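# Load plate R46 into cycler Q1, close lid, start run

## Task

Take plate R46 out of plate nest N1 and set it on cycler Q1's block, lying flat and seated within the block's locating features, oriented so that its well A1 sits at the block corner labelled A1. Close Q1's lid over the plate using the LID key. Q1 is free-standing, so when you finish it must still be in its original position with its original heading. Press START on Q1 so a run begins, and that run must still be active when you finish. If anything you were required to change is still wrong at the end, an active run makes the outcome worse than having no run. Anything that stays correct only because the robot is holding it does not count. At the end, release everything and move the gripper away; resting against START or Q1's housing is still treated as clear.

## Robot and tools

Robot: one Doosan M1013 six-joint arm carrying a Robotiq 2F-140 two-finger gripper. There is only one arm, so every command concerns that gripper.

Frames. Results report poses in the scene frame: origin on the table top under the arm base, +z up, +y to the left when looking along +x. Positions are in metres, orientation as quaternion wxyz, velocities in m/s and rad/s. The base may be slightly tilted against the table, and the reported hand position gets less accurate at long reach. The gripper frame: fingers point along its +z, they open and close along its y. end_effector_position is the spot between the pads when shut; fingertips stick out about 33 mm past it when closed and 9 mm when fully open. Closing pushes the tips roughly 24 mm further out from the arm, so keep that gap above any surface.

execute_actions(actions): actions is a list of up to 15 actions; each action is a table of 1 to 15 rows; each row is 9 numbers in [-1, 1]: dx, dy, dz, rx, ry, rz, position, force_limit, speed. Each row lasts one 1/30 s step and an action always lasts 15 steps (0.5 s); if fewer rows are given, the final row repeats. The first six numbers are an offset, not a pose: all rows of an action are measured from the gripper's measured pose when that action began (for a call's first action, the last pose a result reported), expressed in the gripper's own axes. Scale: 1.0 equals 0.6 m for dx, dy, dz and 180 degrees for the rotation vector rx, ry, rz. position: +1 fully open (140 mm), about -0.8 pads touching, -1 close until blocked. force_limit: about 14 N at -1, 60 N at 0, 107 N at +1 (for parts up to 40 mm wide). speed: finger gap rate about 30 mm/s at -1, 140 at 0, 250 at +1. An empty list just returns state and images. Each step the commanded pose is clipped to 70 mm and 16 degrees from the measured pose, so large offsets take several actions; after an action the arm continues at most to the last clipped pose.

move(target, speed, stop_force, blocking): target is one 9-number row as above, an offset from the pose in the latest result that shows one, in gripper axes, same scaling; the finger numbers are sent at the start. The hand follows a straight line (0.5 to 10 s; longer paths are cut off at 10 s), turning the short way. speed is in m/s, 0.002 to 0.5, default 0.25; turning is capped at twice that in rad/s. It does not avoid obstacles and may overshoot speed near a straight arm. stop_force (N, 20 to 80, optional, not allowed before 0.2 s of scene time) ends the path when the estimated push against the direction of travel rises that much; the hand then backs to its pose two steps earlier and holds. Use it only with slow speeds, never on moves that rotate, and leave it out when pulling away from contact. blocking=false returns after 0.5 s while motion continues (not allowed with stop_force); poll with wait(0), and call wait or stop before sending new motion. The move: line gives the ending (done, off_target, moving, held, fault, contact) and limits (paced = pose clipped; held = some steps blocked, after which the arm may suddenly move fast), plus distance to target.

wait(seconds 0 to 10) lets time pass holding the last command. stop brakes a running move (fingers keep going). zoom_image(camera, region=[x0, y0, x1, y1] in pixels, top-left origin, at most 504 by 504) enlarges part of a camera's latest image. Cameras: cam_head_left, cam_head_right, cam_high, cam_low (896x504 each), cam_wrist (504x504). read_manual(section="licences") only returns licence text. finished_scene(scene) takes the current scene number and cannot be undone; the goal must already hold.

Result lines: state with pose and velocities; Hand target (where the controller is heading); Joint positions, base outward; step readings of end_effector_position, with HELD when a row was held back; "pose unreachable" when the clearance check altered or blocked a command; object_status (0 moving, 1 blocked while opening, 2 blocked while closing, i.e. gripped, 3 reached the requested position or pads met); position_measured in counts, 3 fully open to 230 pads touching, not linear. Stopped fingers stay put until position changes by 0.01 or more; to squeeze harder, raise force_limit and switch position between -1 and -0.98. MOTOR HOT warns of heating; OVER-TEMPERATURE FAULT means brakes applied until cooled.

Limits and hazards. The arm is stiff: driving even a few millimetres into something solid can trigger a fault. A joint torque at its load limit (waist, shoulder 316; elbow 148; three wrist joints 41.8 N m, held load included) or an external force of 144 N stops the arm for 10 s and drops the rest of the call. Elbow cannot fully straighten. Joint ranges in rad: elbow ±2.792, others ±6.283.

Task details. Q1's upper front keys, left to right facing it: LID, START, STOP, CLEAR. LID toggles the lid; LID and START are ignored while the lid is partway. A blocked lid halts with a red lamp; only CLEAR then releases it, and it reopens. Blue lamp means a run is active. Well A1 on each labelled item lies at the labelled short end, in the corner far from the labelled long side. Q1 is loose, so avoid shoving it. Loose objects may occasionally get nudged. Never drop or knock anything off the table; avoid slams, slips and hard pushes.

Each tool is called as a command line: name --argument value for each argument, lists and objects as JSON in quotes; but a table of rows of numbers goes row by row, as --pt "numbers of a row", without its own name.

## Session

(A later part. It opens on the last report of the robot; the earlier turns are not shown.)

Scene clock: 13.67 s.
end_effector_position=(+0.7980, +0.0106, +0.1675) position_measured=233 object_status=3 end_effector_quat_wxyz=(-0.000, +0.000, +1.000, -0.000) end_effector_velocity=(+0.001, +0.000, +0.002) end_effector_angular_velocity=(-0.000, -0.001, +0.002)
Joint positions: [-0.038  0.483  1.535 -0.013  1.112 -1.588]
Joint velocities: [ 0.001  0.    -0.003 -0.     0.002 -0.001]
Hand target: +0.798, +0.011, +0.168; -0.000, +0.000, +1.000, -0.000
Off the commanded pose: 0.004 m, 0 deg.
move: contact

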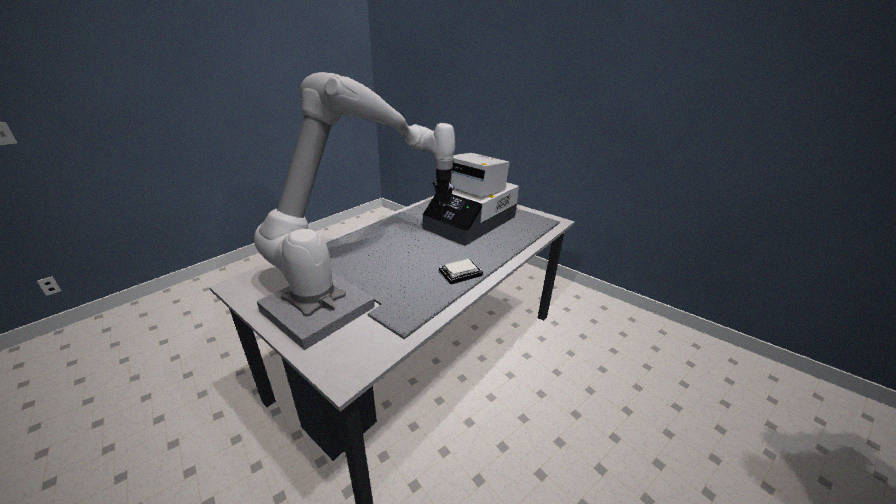

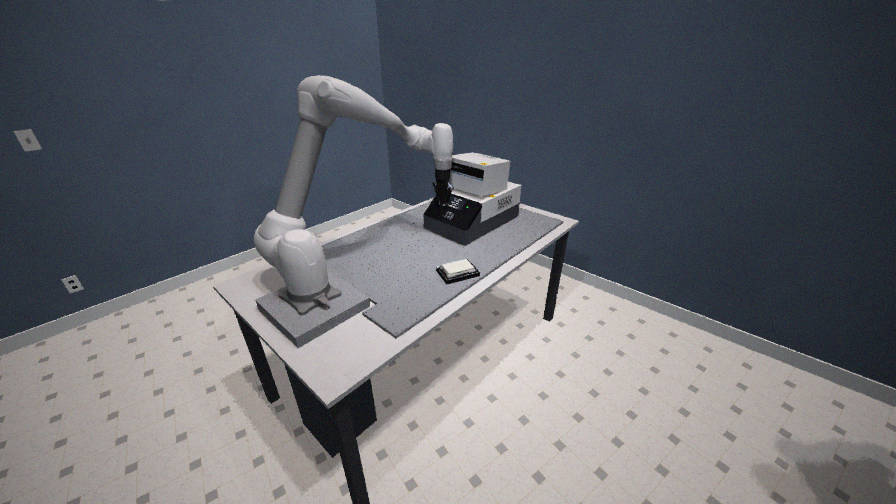

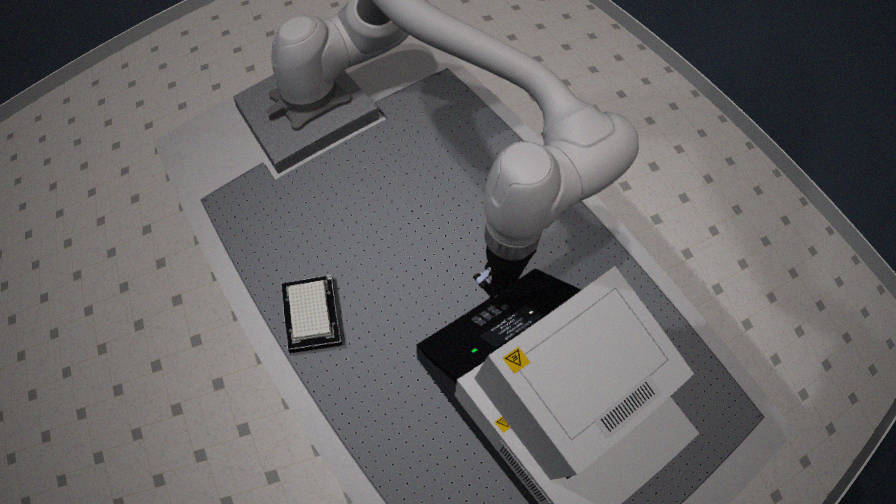

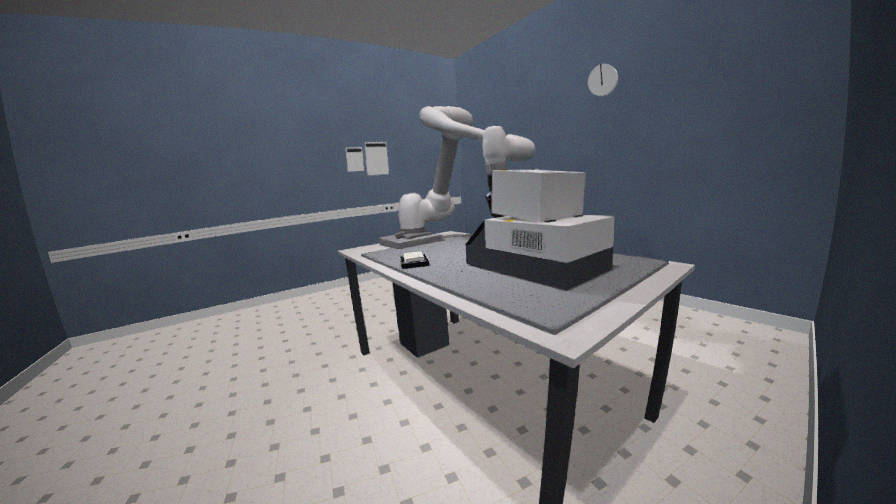

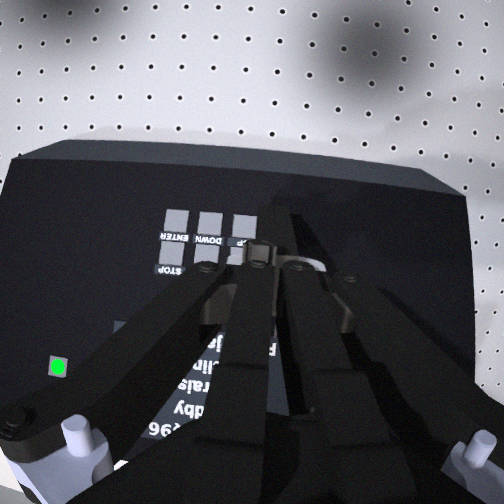

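move --target '[0.03,0,-0.06,0,0,0,-1,0,0]' --speed 0.15

move --target '[0.425,-0.526,0.0,0,0,-0.356,1,0,0.5]' --speed 0.4

Scene clock: 15.20 s.
end_effector_position=(+0.7801, +0.0105, +0.2035) position_measured=233 object_status=3 end_effector_quat_wxyz=(-0.000, +0.000, +1.000, -0.000) end_effector_velocity=(+0.000, -0.000, +0.000) end_effector_angular_velocity=(-0.000, -0.000, +0.001)
Joint positions: [-0.038  0.433  1.543 -0.013  1.155 -1.589]
Joint velocities: [ 0.     0.    -0.001 -0.     0.    -0.   ]
Hand target: +0.780, +0.011, +0.204; -0.000, +0.000, +1.000, -0.000
Off the commanded pose: 0.000 m, 0 deg.
move: done

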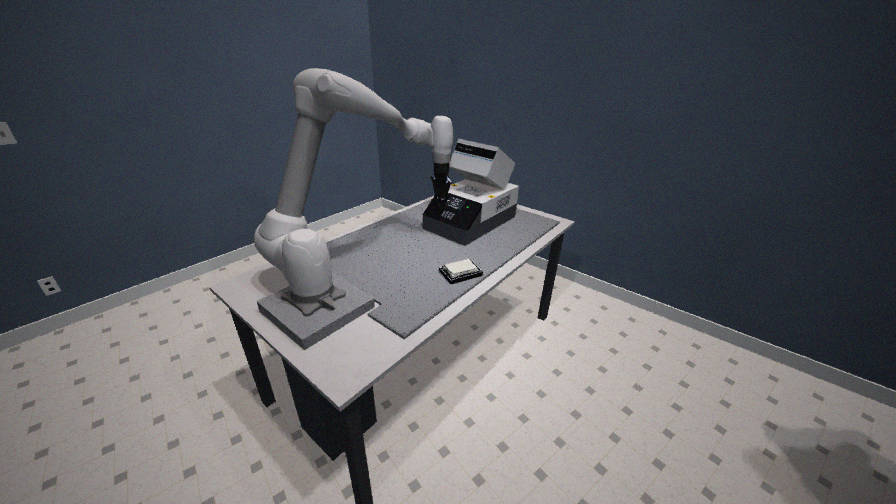

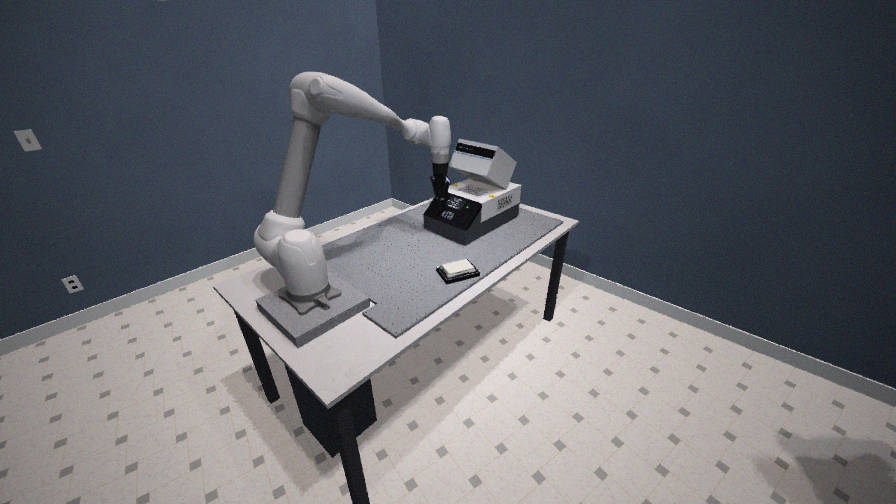

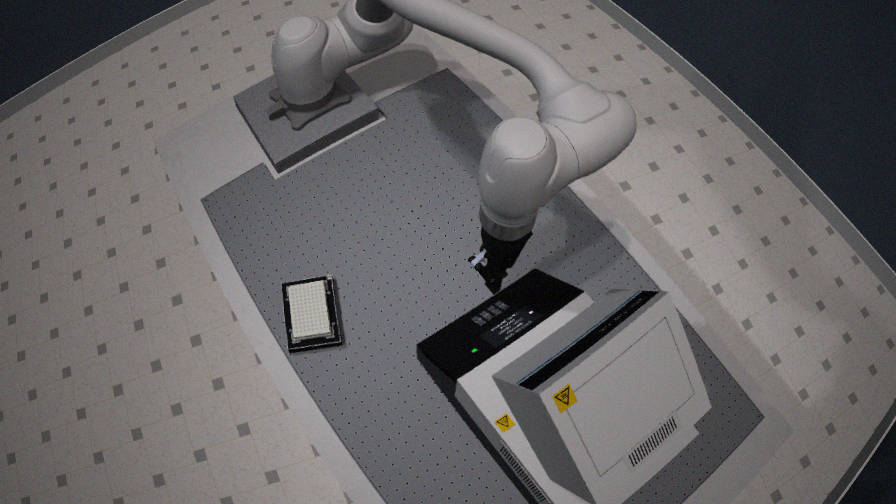

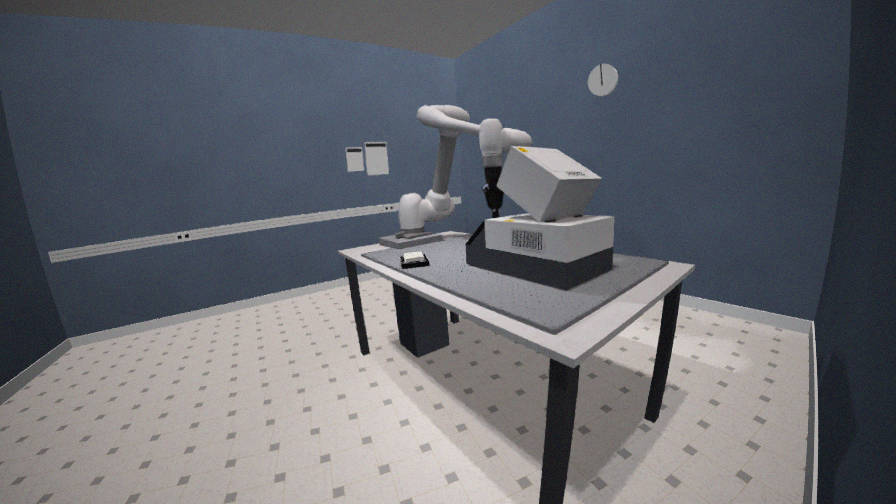

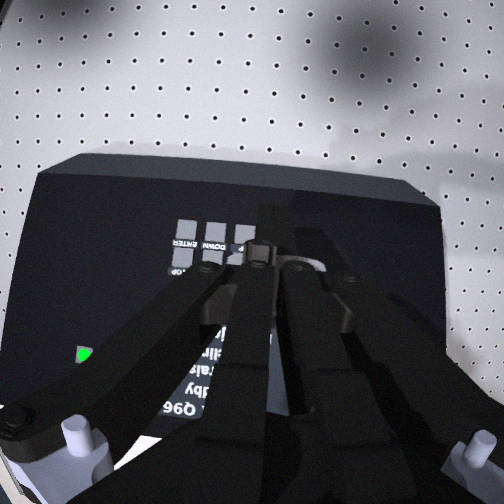

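Scene clock: 17.03 s.
end_effector_position=(+0.5244, -0.3047, +0.2038) position_measured=3 object_status=3 end_effector_quat_wxyz=(-0.001, -0.530, +0.848, -0.000) end_effector_velocity=(-0.000, -0.000, +0.000) end_effector_angular_velocity=(+0.000, +0.001, +0.002)
Joint positions: [-0.595  0.173  1.896 -0.005  1.057 -3.267]
Joint velocities: [-0.001 -0.    -0.    -0.     0.001 -0.002]
Hand target: +0.524, -0.305, +0.204; -0.001, -0.530, +0.848, -0.000
Off the commanded pose: 0.001 m, 0 deg.
move: done

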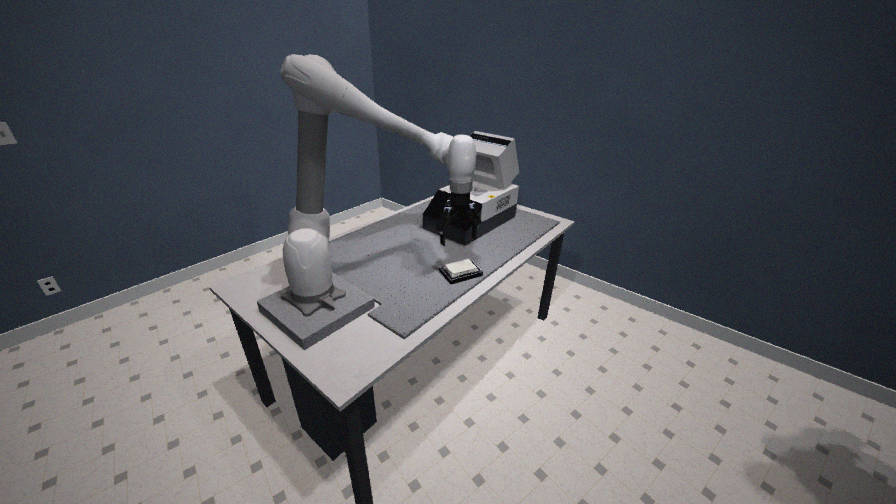

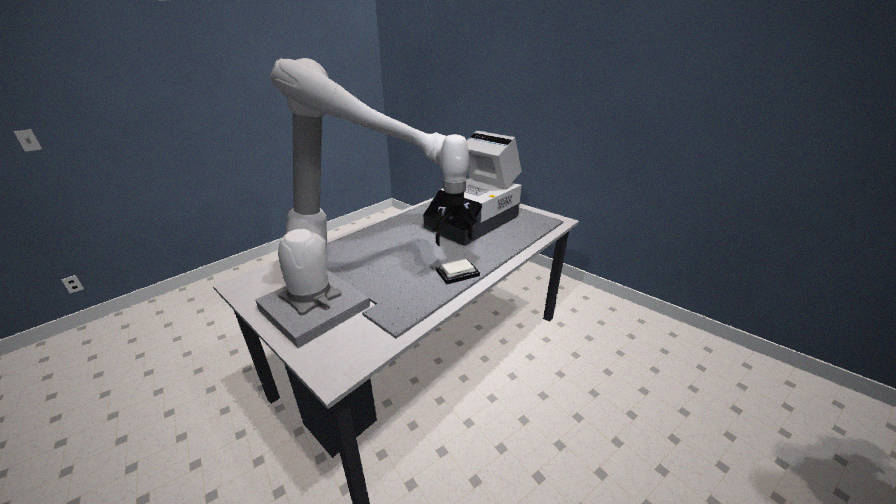

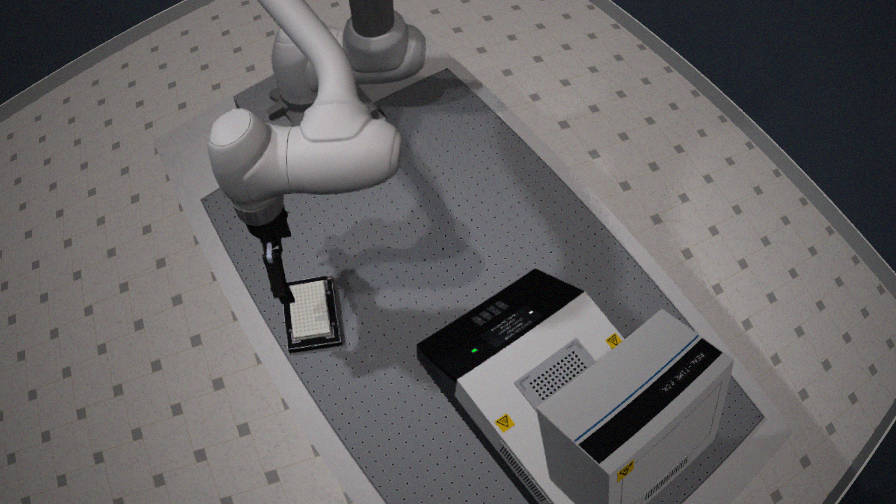

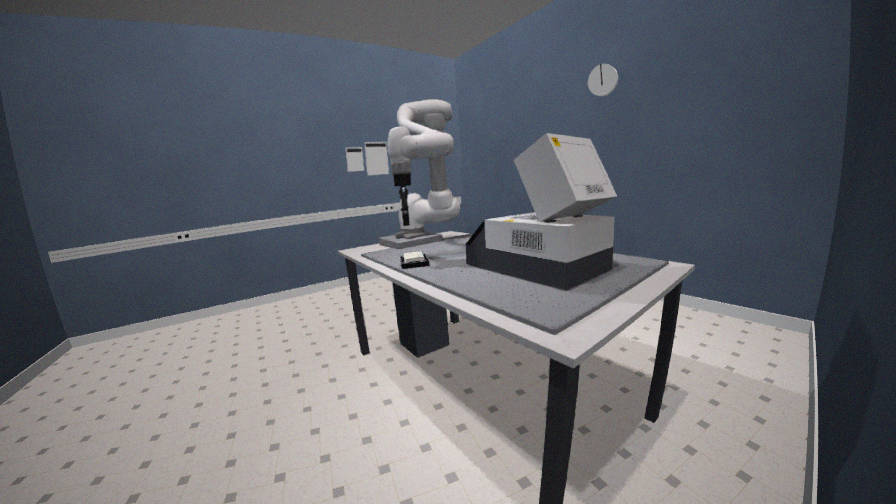

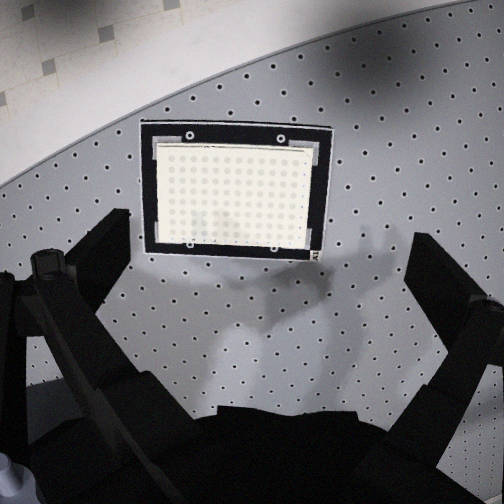

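zoom_image --camera "cam_wrist" --region '[120, 100, 360, 280]'

Region (120, 100, 360, 280) of cam_wrist's 504x504 image, scaled by 2.100, with more detail than that image has; it fills the top 378 rows of this view, and the rest is white.

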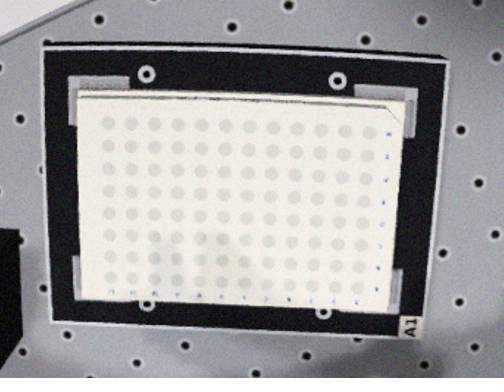

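move --target '[-0.018,-0.050,0.20,0,0,0,1,0,0.5]' --speed 0.15

Scene clock: 19.17 s.
end_effector_position=(+0.5558, -0.3080, +0.0838) position_measured=3 object_status=3 end_effector_quat_wxyz=(-0.001, -0.531, +0.848, -0.000) end_effector_velocity=(+0.000, +0.001, -0.000) end_effector_angular_velocity=(+0.001, +0.000, -0.000)
Joint positions: [-0.573  0.333  1.942 -0.006  0.851 -3.243]
Joint velocities: [0.001 0.    0.    0.001 0.    0.   ]
Hand target: +0.556, -0.308, +0.084; -0.001, -0.531, +0.848, -0.000
Off the commanded pose: 0.000 m, 0 deg.
move: done

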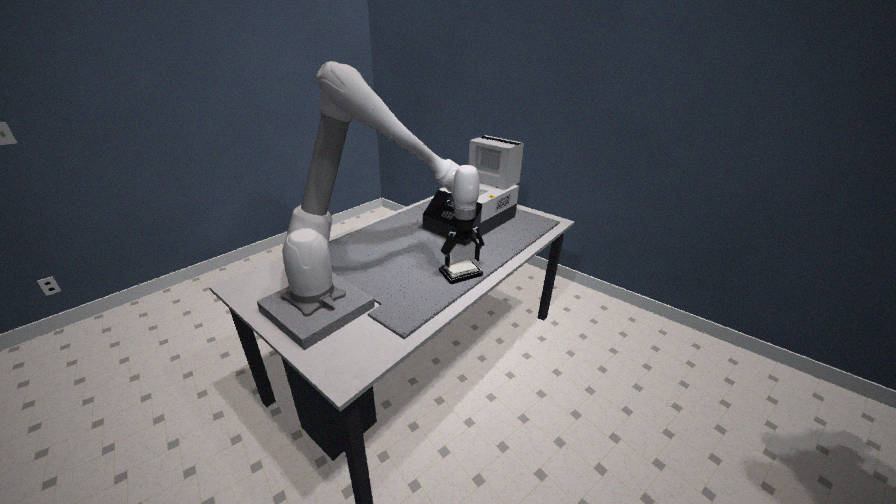

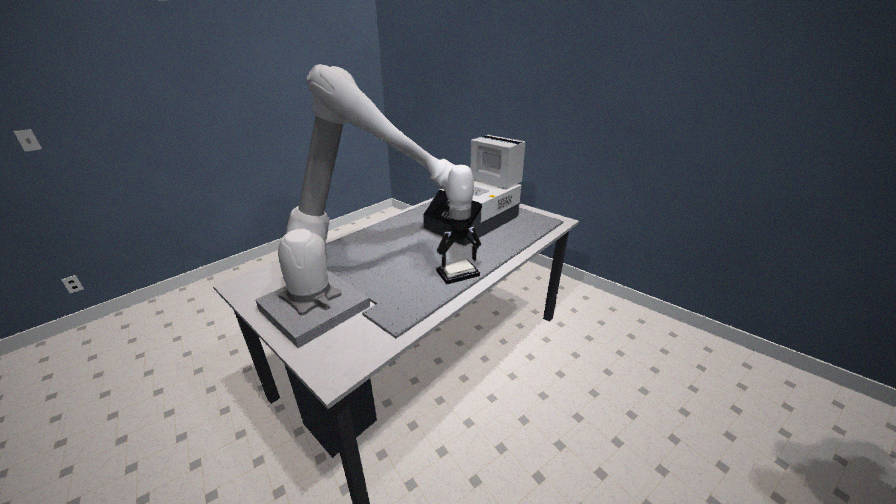

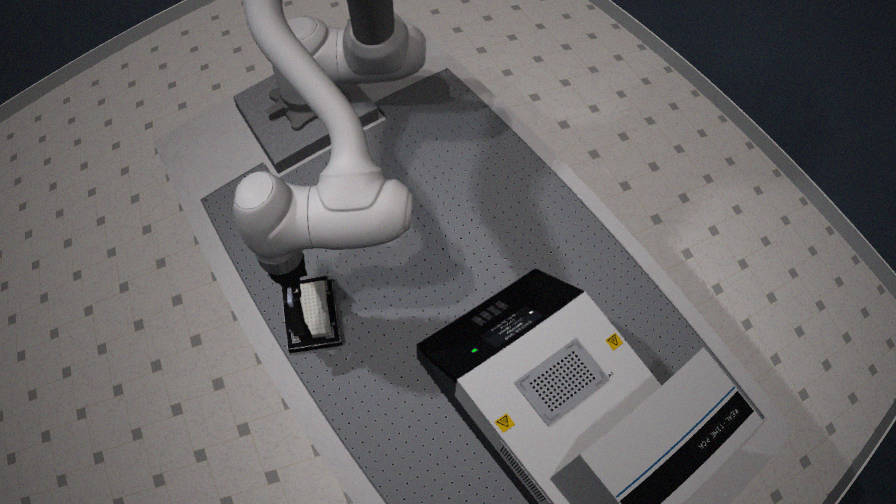

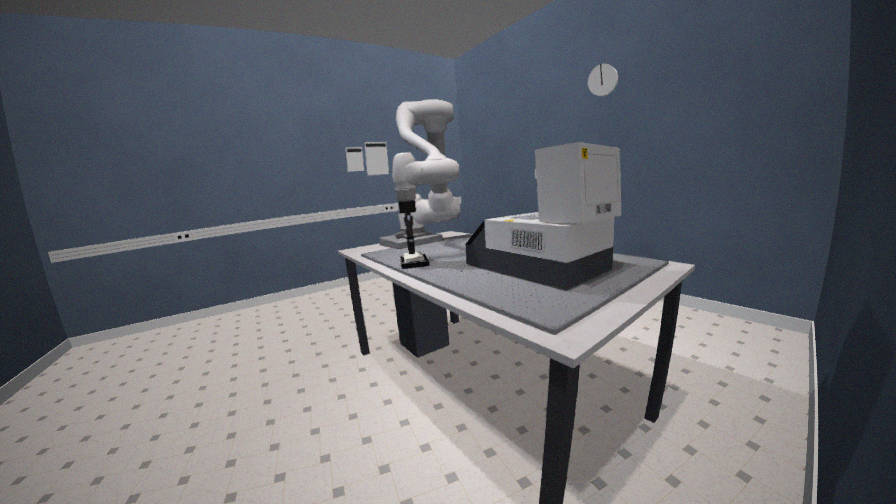

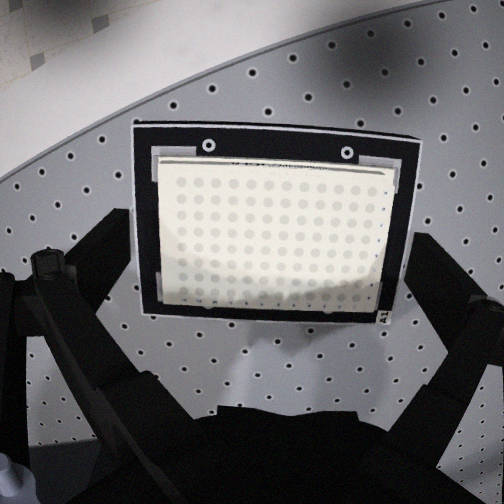

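move --target '[-0.003,0,0.048,0,0,0,1,0,0.5]' --speed 0.08

Scene clock: 20.03 s.
end_effector_position=(+0.5566, -0.3063, +0.0550) position_measured=3 object_status=3 end_effector_quat_wxyz=(-0.001, -0.531, +0.848, -0.000) end_effector_velocity=(+0.000, +0.000, -0.000) end_effector_angular_velocity=(+0.000, +0.000, +0.000)
Joint positions: [-0.57   0.367  1.96  -0.007  0.799 -3.24 ]
Joint velocities: [ 0.  0. -0.  0.  0. -0.]
Hand target: +0.557, -0.306, +0.055; -0.001, -0.531, +0.848, -0.000
Off the commanded pose: 0.000 m, 0 deg.
move: done

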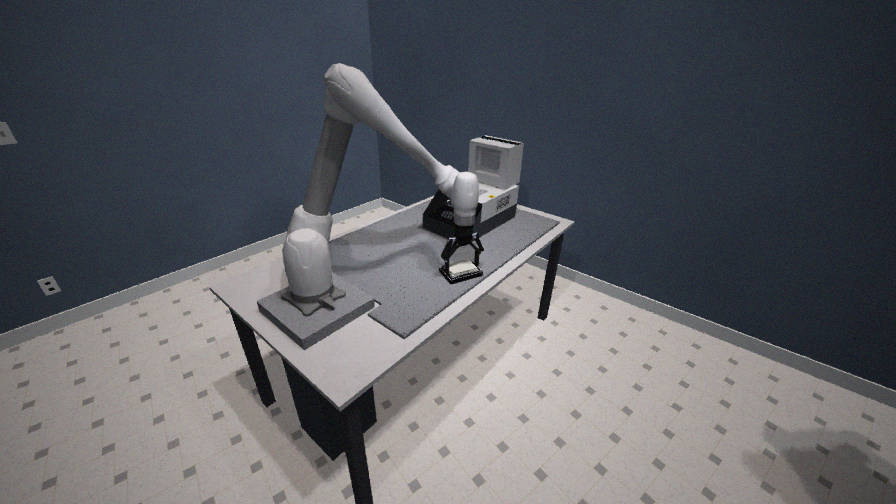

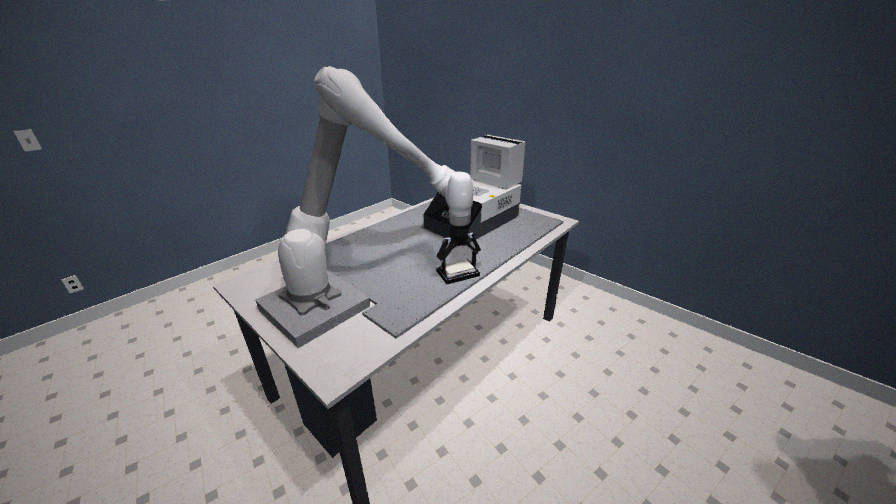

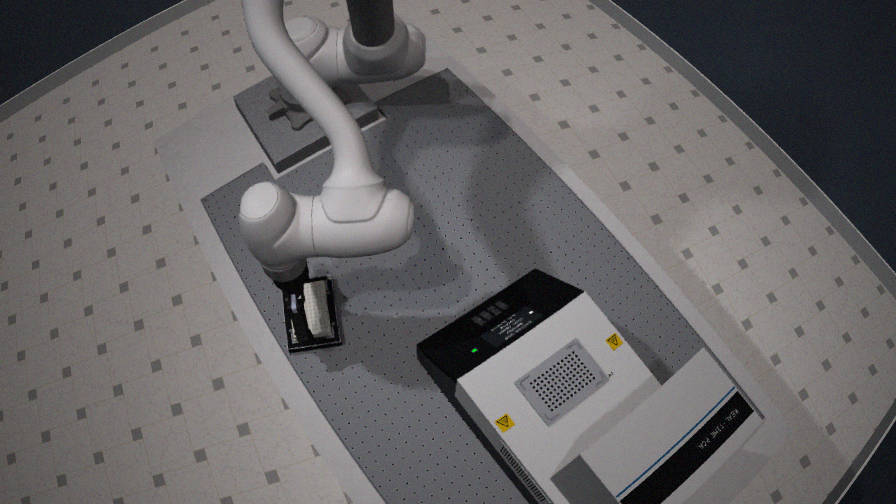

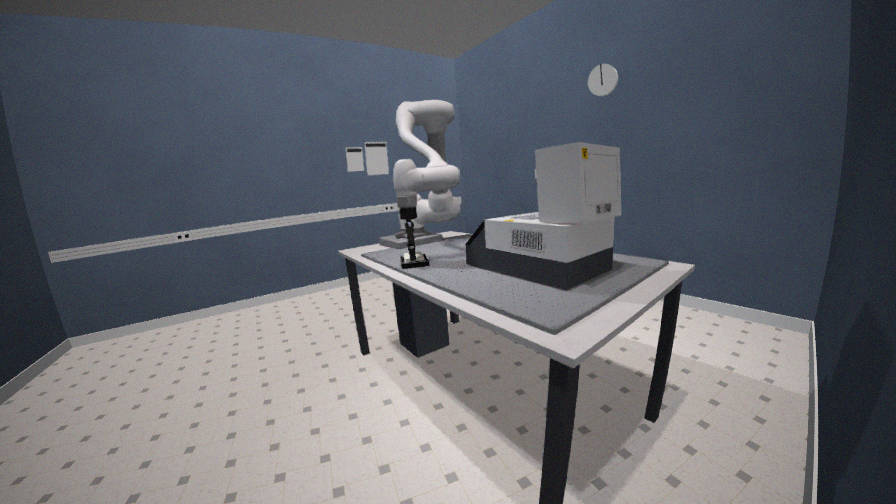

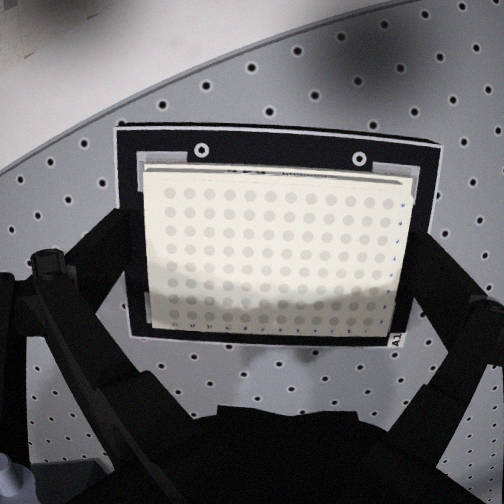

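move --target '[0,0,0.05,0,0,0,1,0,0.5]' --speed 0.007 --stop_force 20

Scene clock: 21.87 s.
end_effector_position=(+0.5565, -0.3063, +0.0457) position_measured=3 object_status=3 end_effector_quat_wxyz=(-0.001, -0.531, +0.848, +0.000) end_effector_velocity=(+0.000, +0.000, +0.001) end_effector_angular_velocity=(-0.000, -0.000, +0.001)
Joint positions: [-0.57   0.378  1.965 -0.007  0.783 -3.24 ]
Joint velocities: [ 0.001 -0.001 -0.001  0.     0.001 -0.   ]
Hand target: +0.557, -0.306, +0.046; -0.001, -0.531, +0.848, -0.000
Off the commanded pose: 0.021 m, 0 deg.
move: contact

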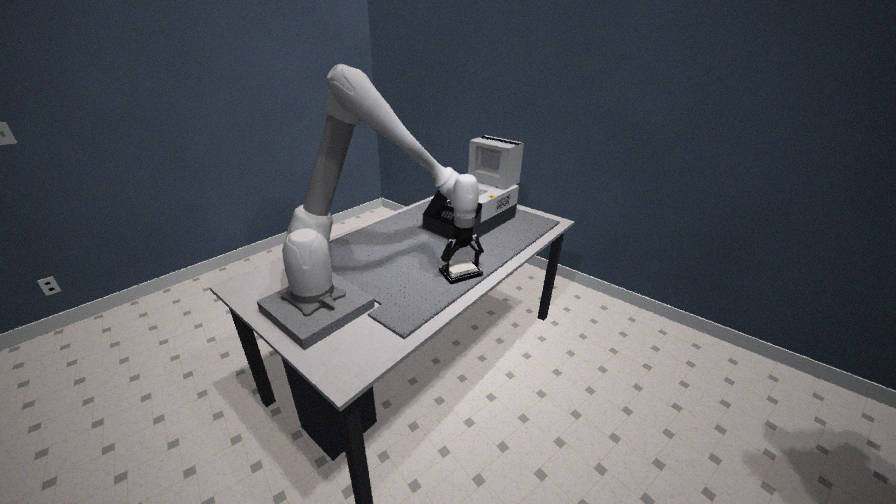

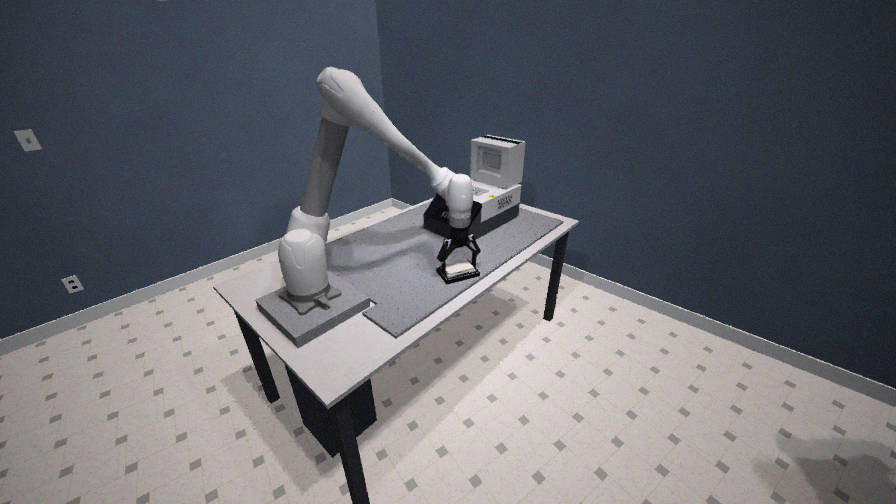

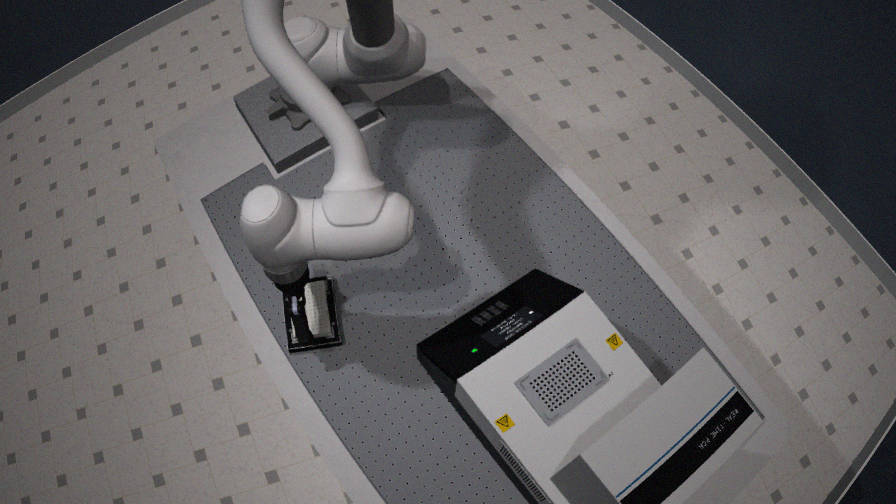

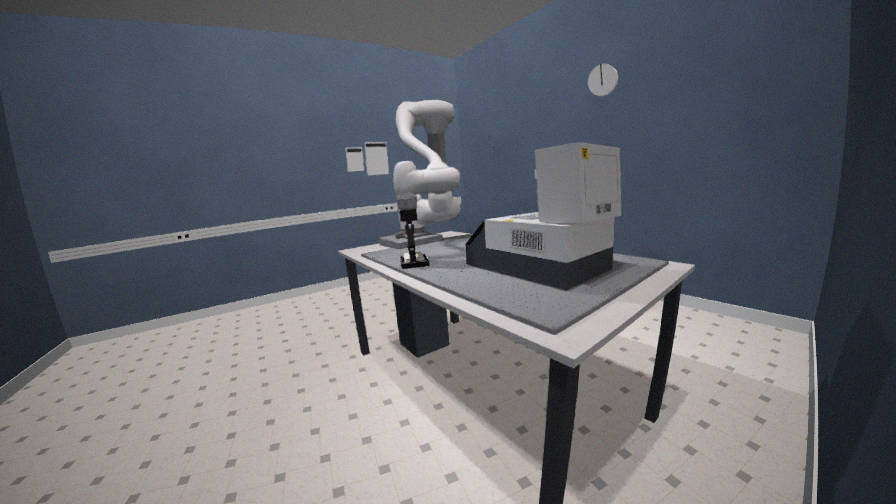

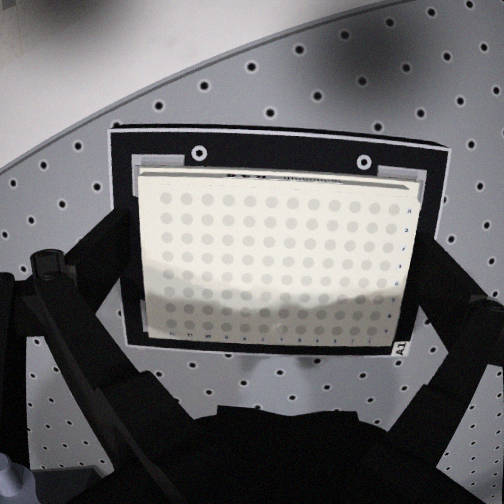

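zoom_image --camera "cam_head_left" --region '[420, 230, 500, 290]'

zoom_image --camera "cam_low" --region '[380, 220, 450, 275]'

Region (420, 230, 500, 290) of cam_head_left's 896x504 image, scaled by 6.300, with more detail than that image has; it fills the top 378 rows of this view, and the rest is white.

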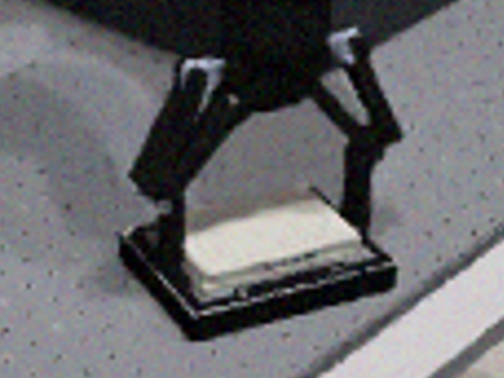

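Region (380, 220, 450, 275) of cam_low's 896x504 image, scaled by 7.200, with more detail than that image has; it fills the top 396 rows of this view, and the rest is white.

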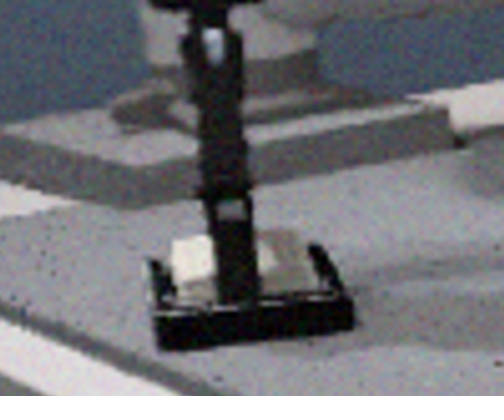

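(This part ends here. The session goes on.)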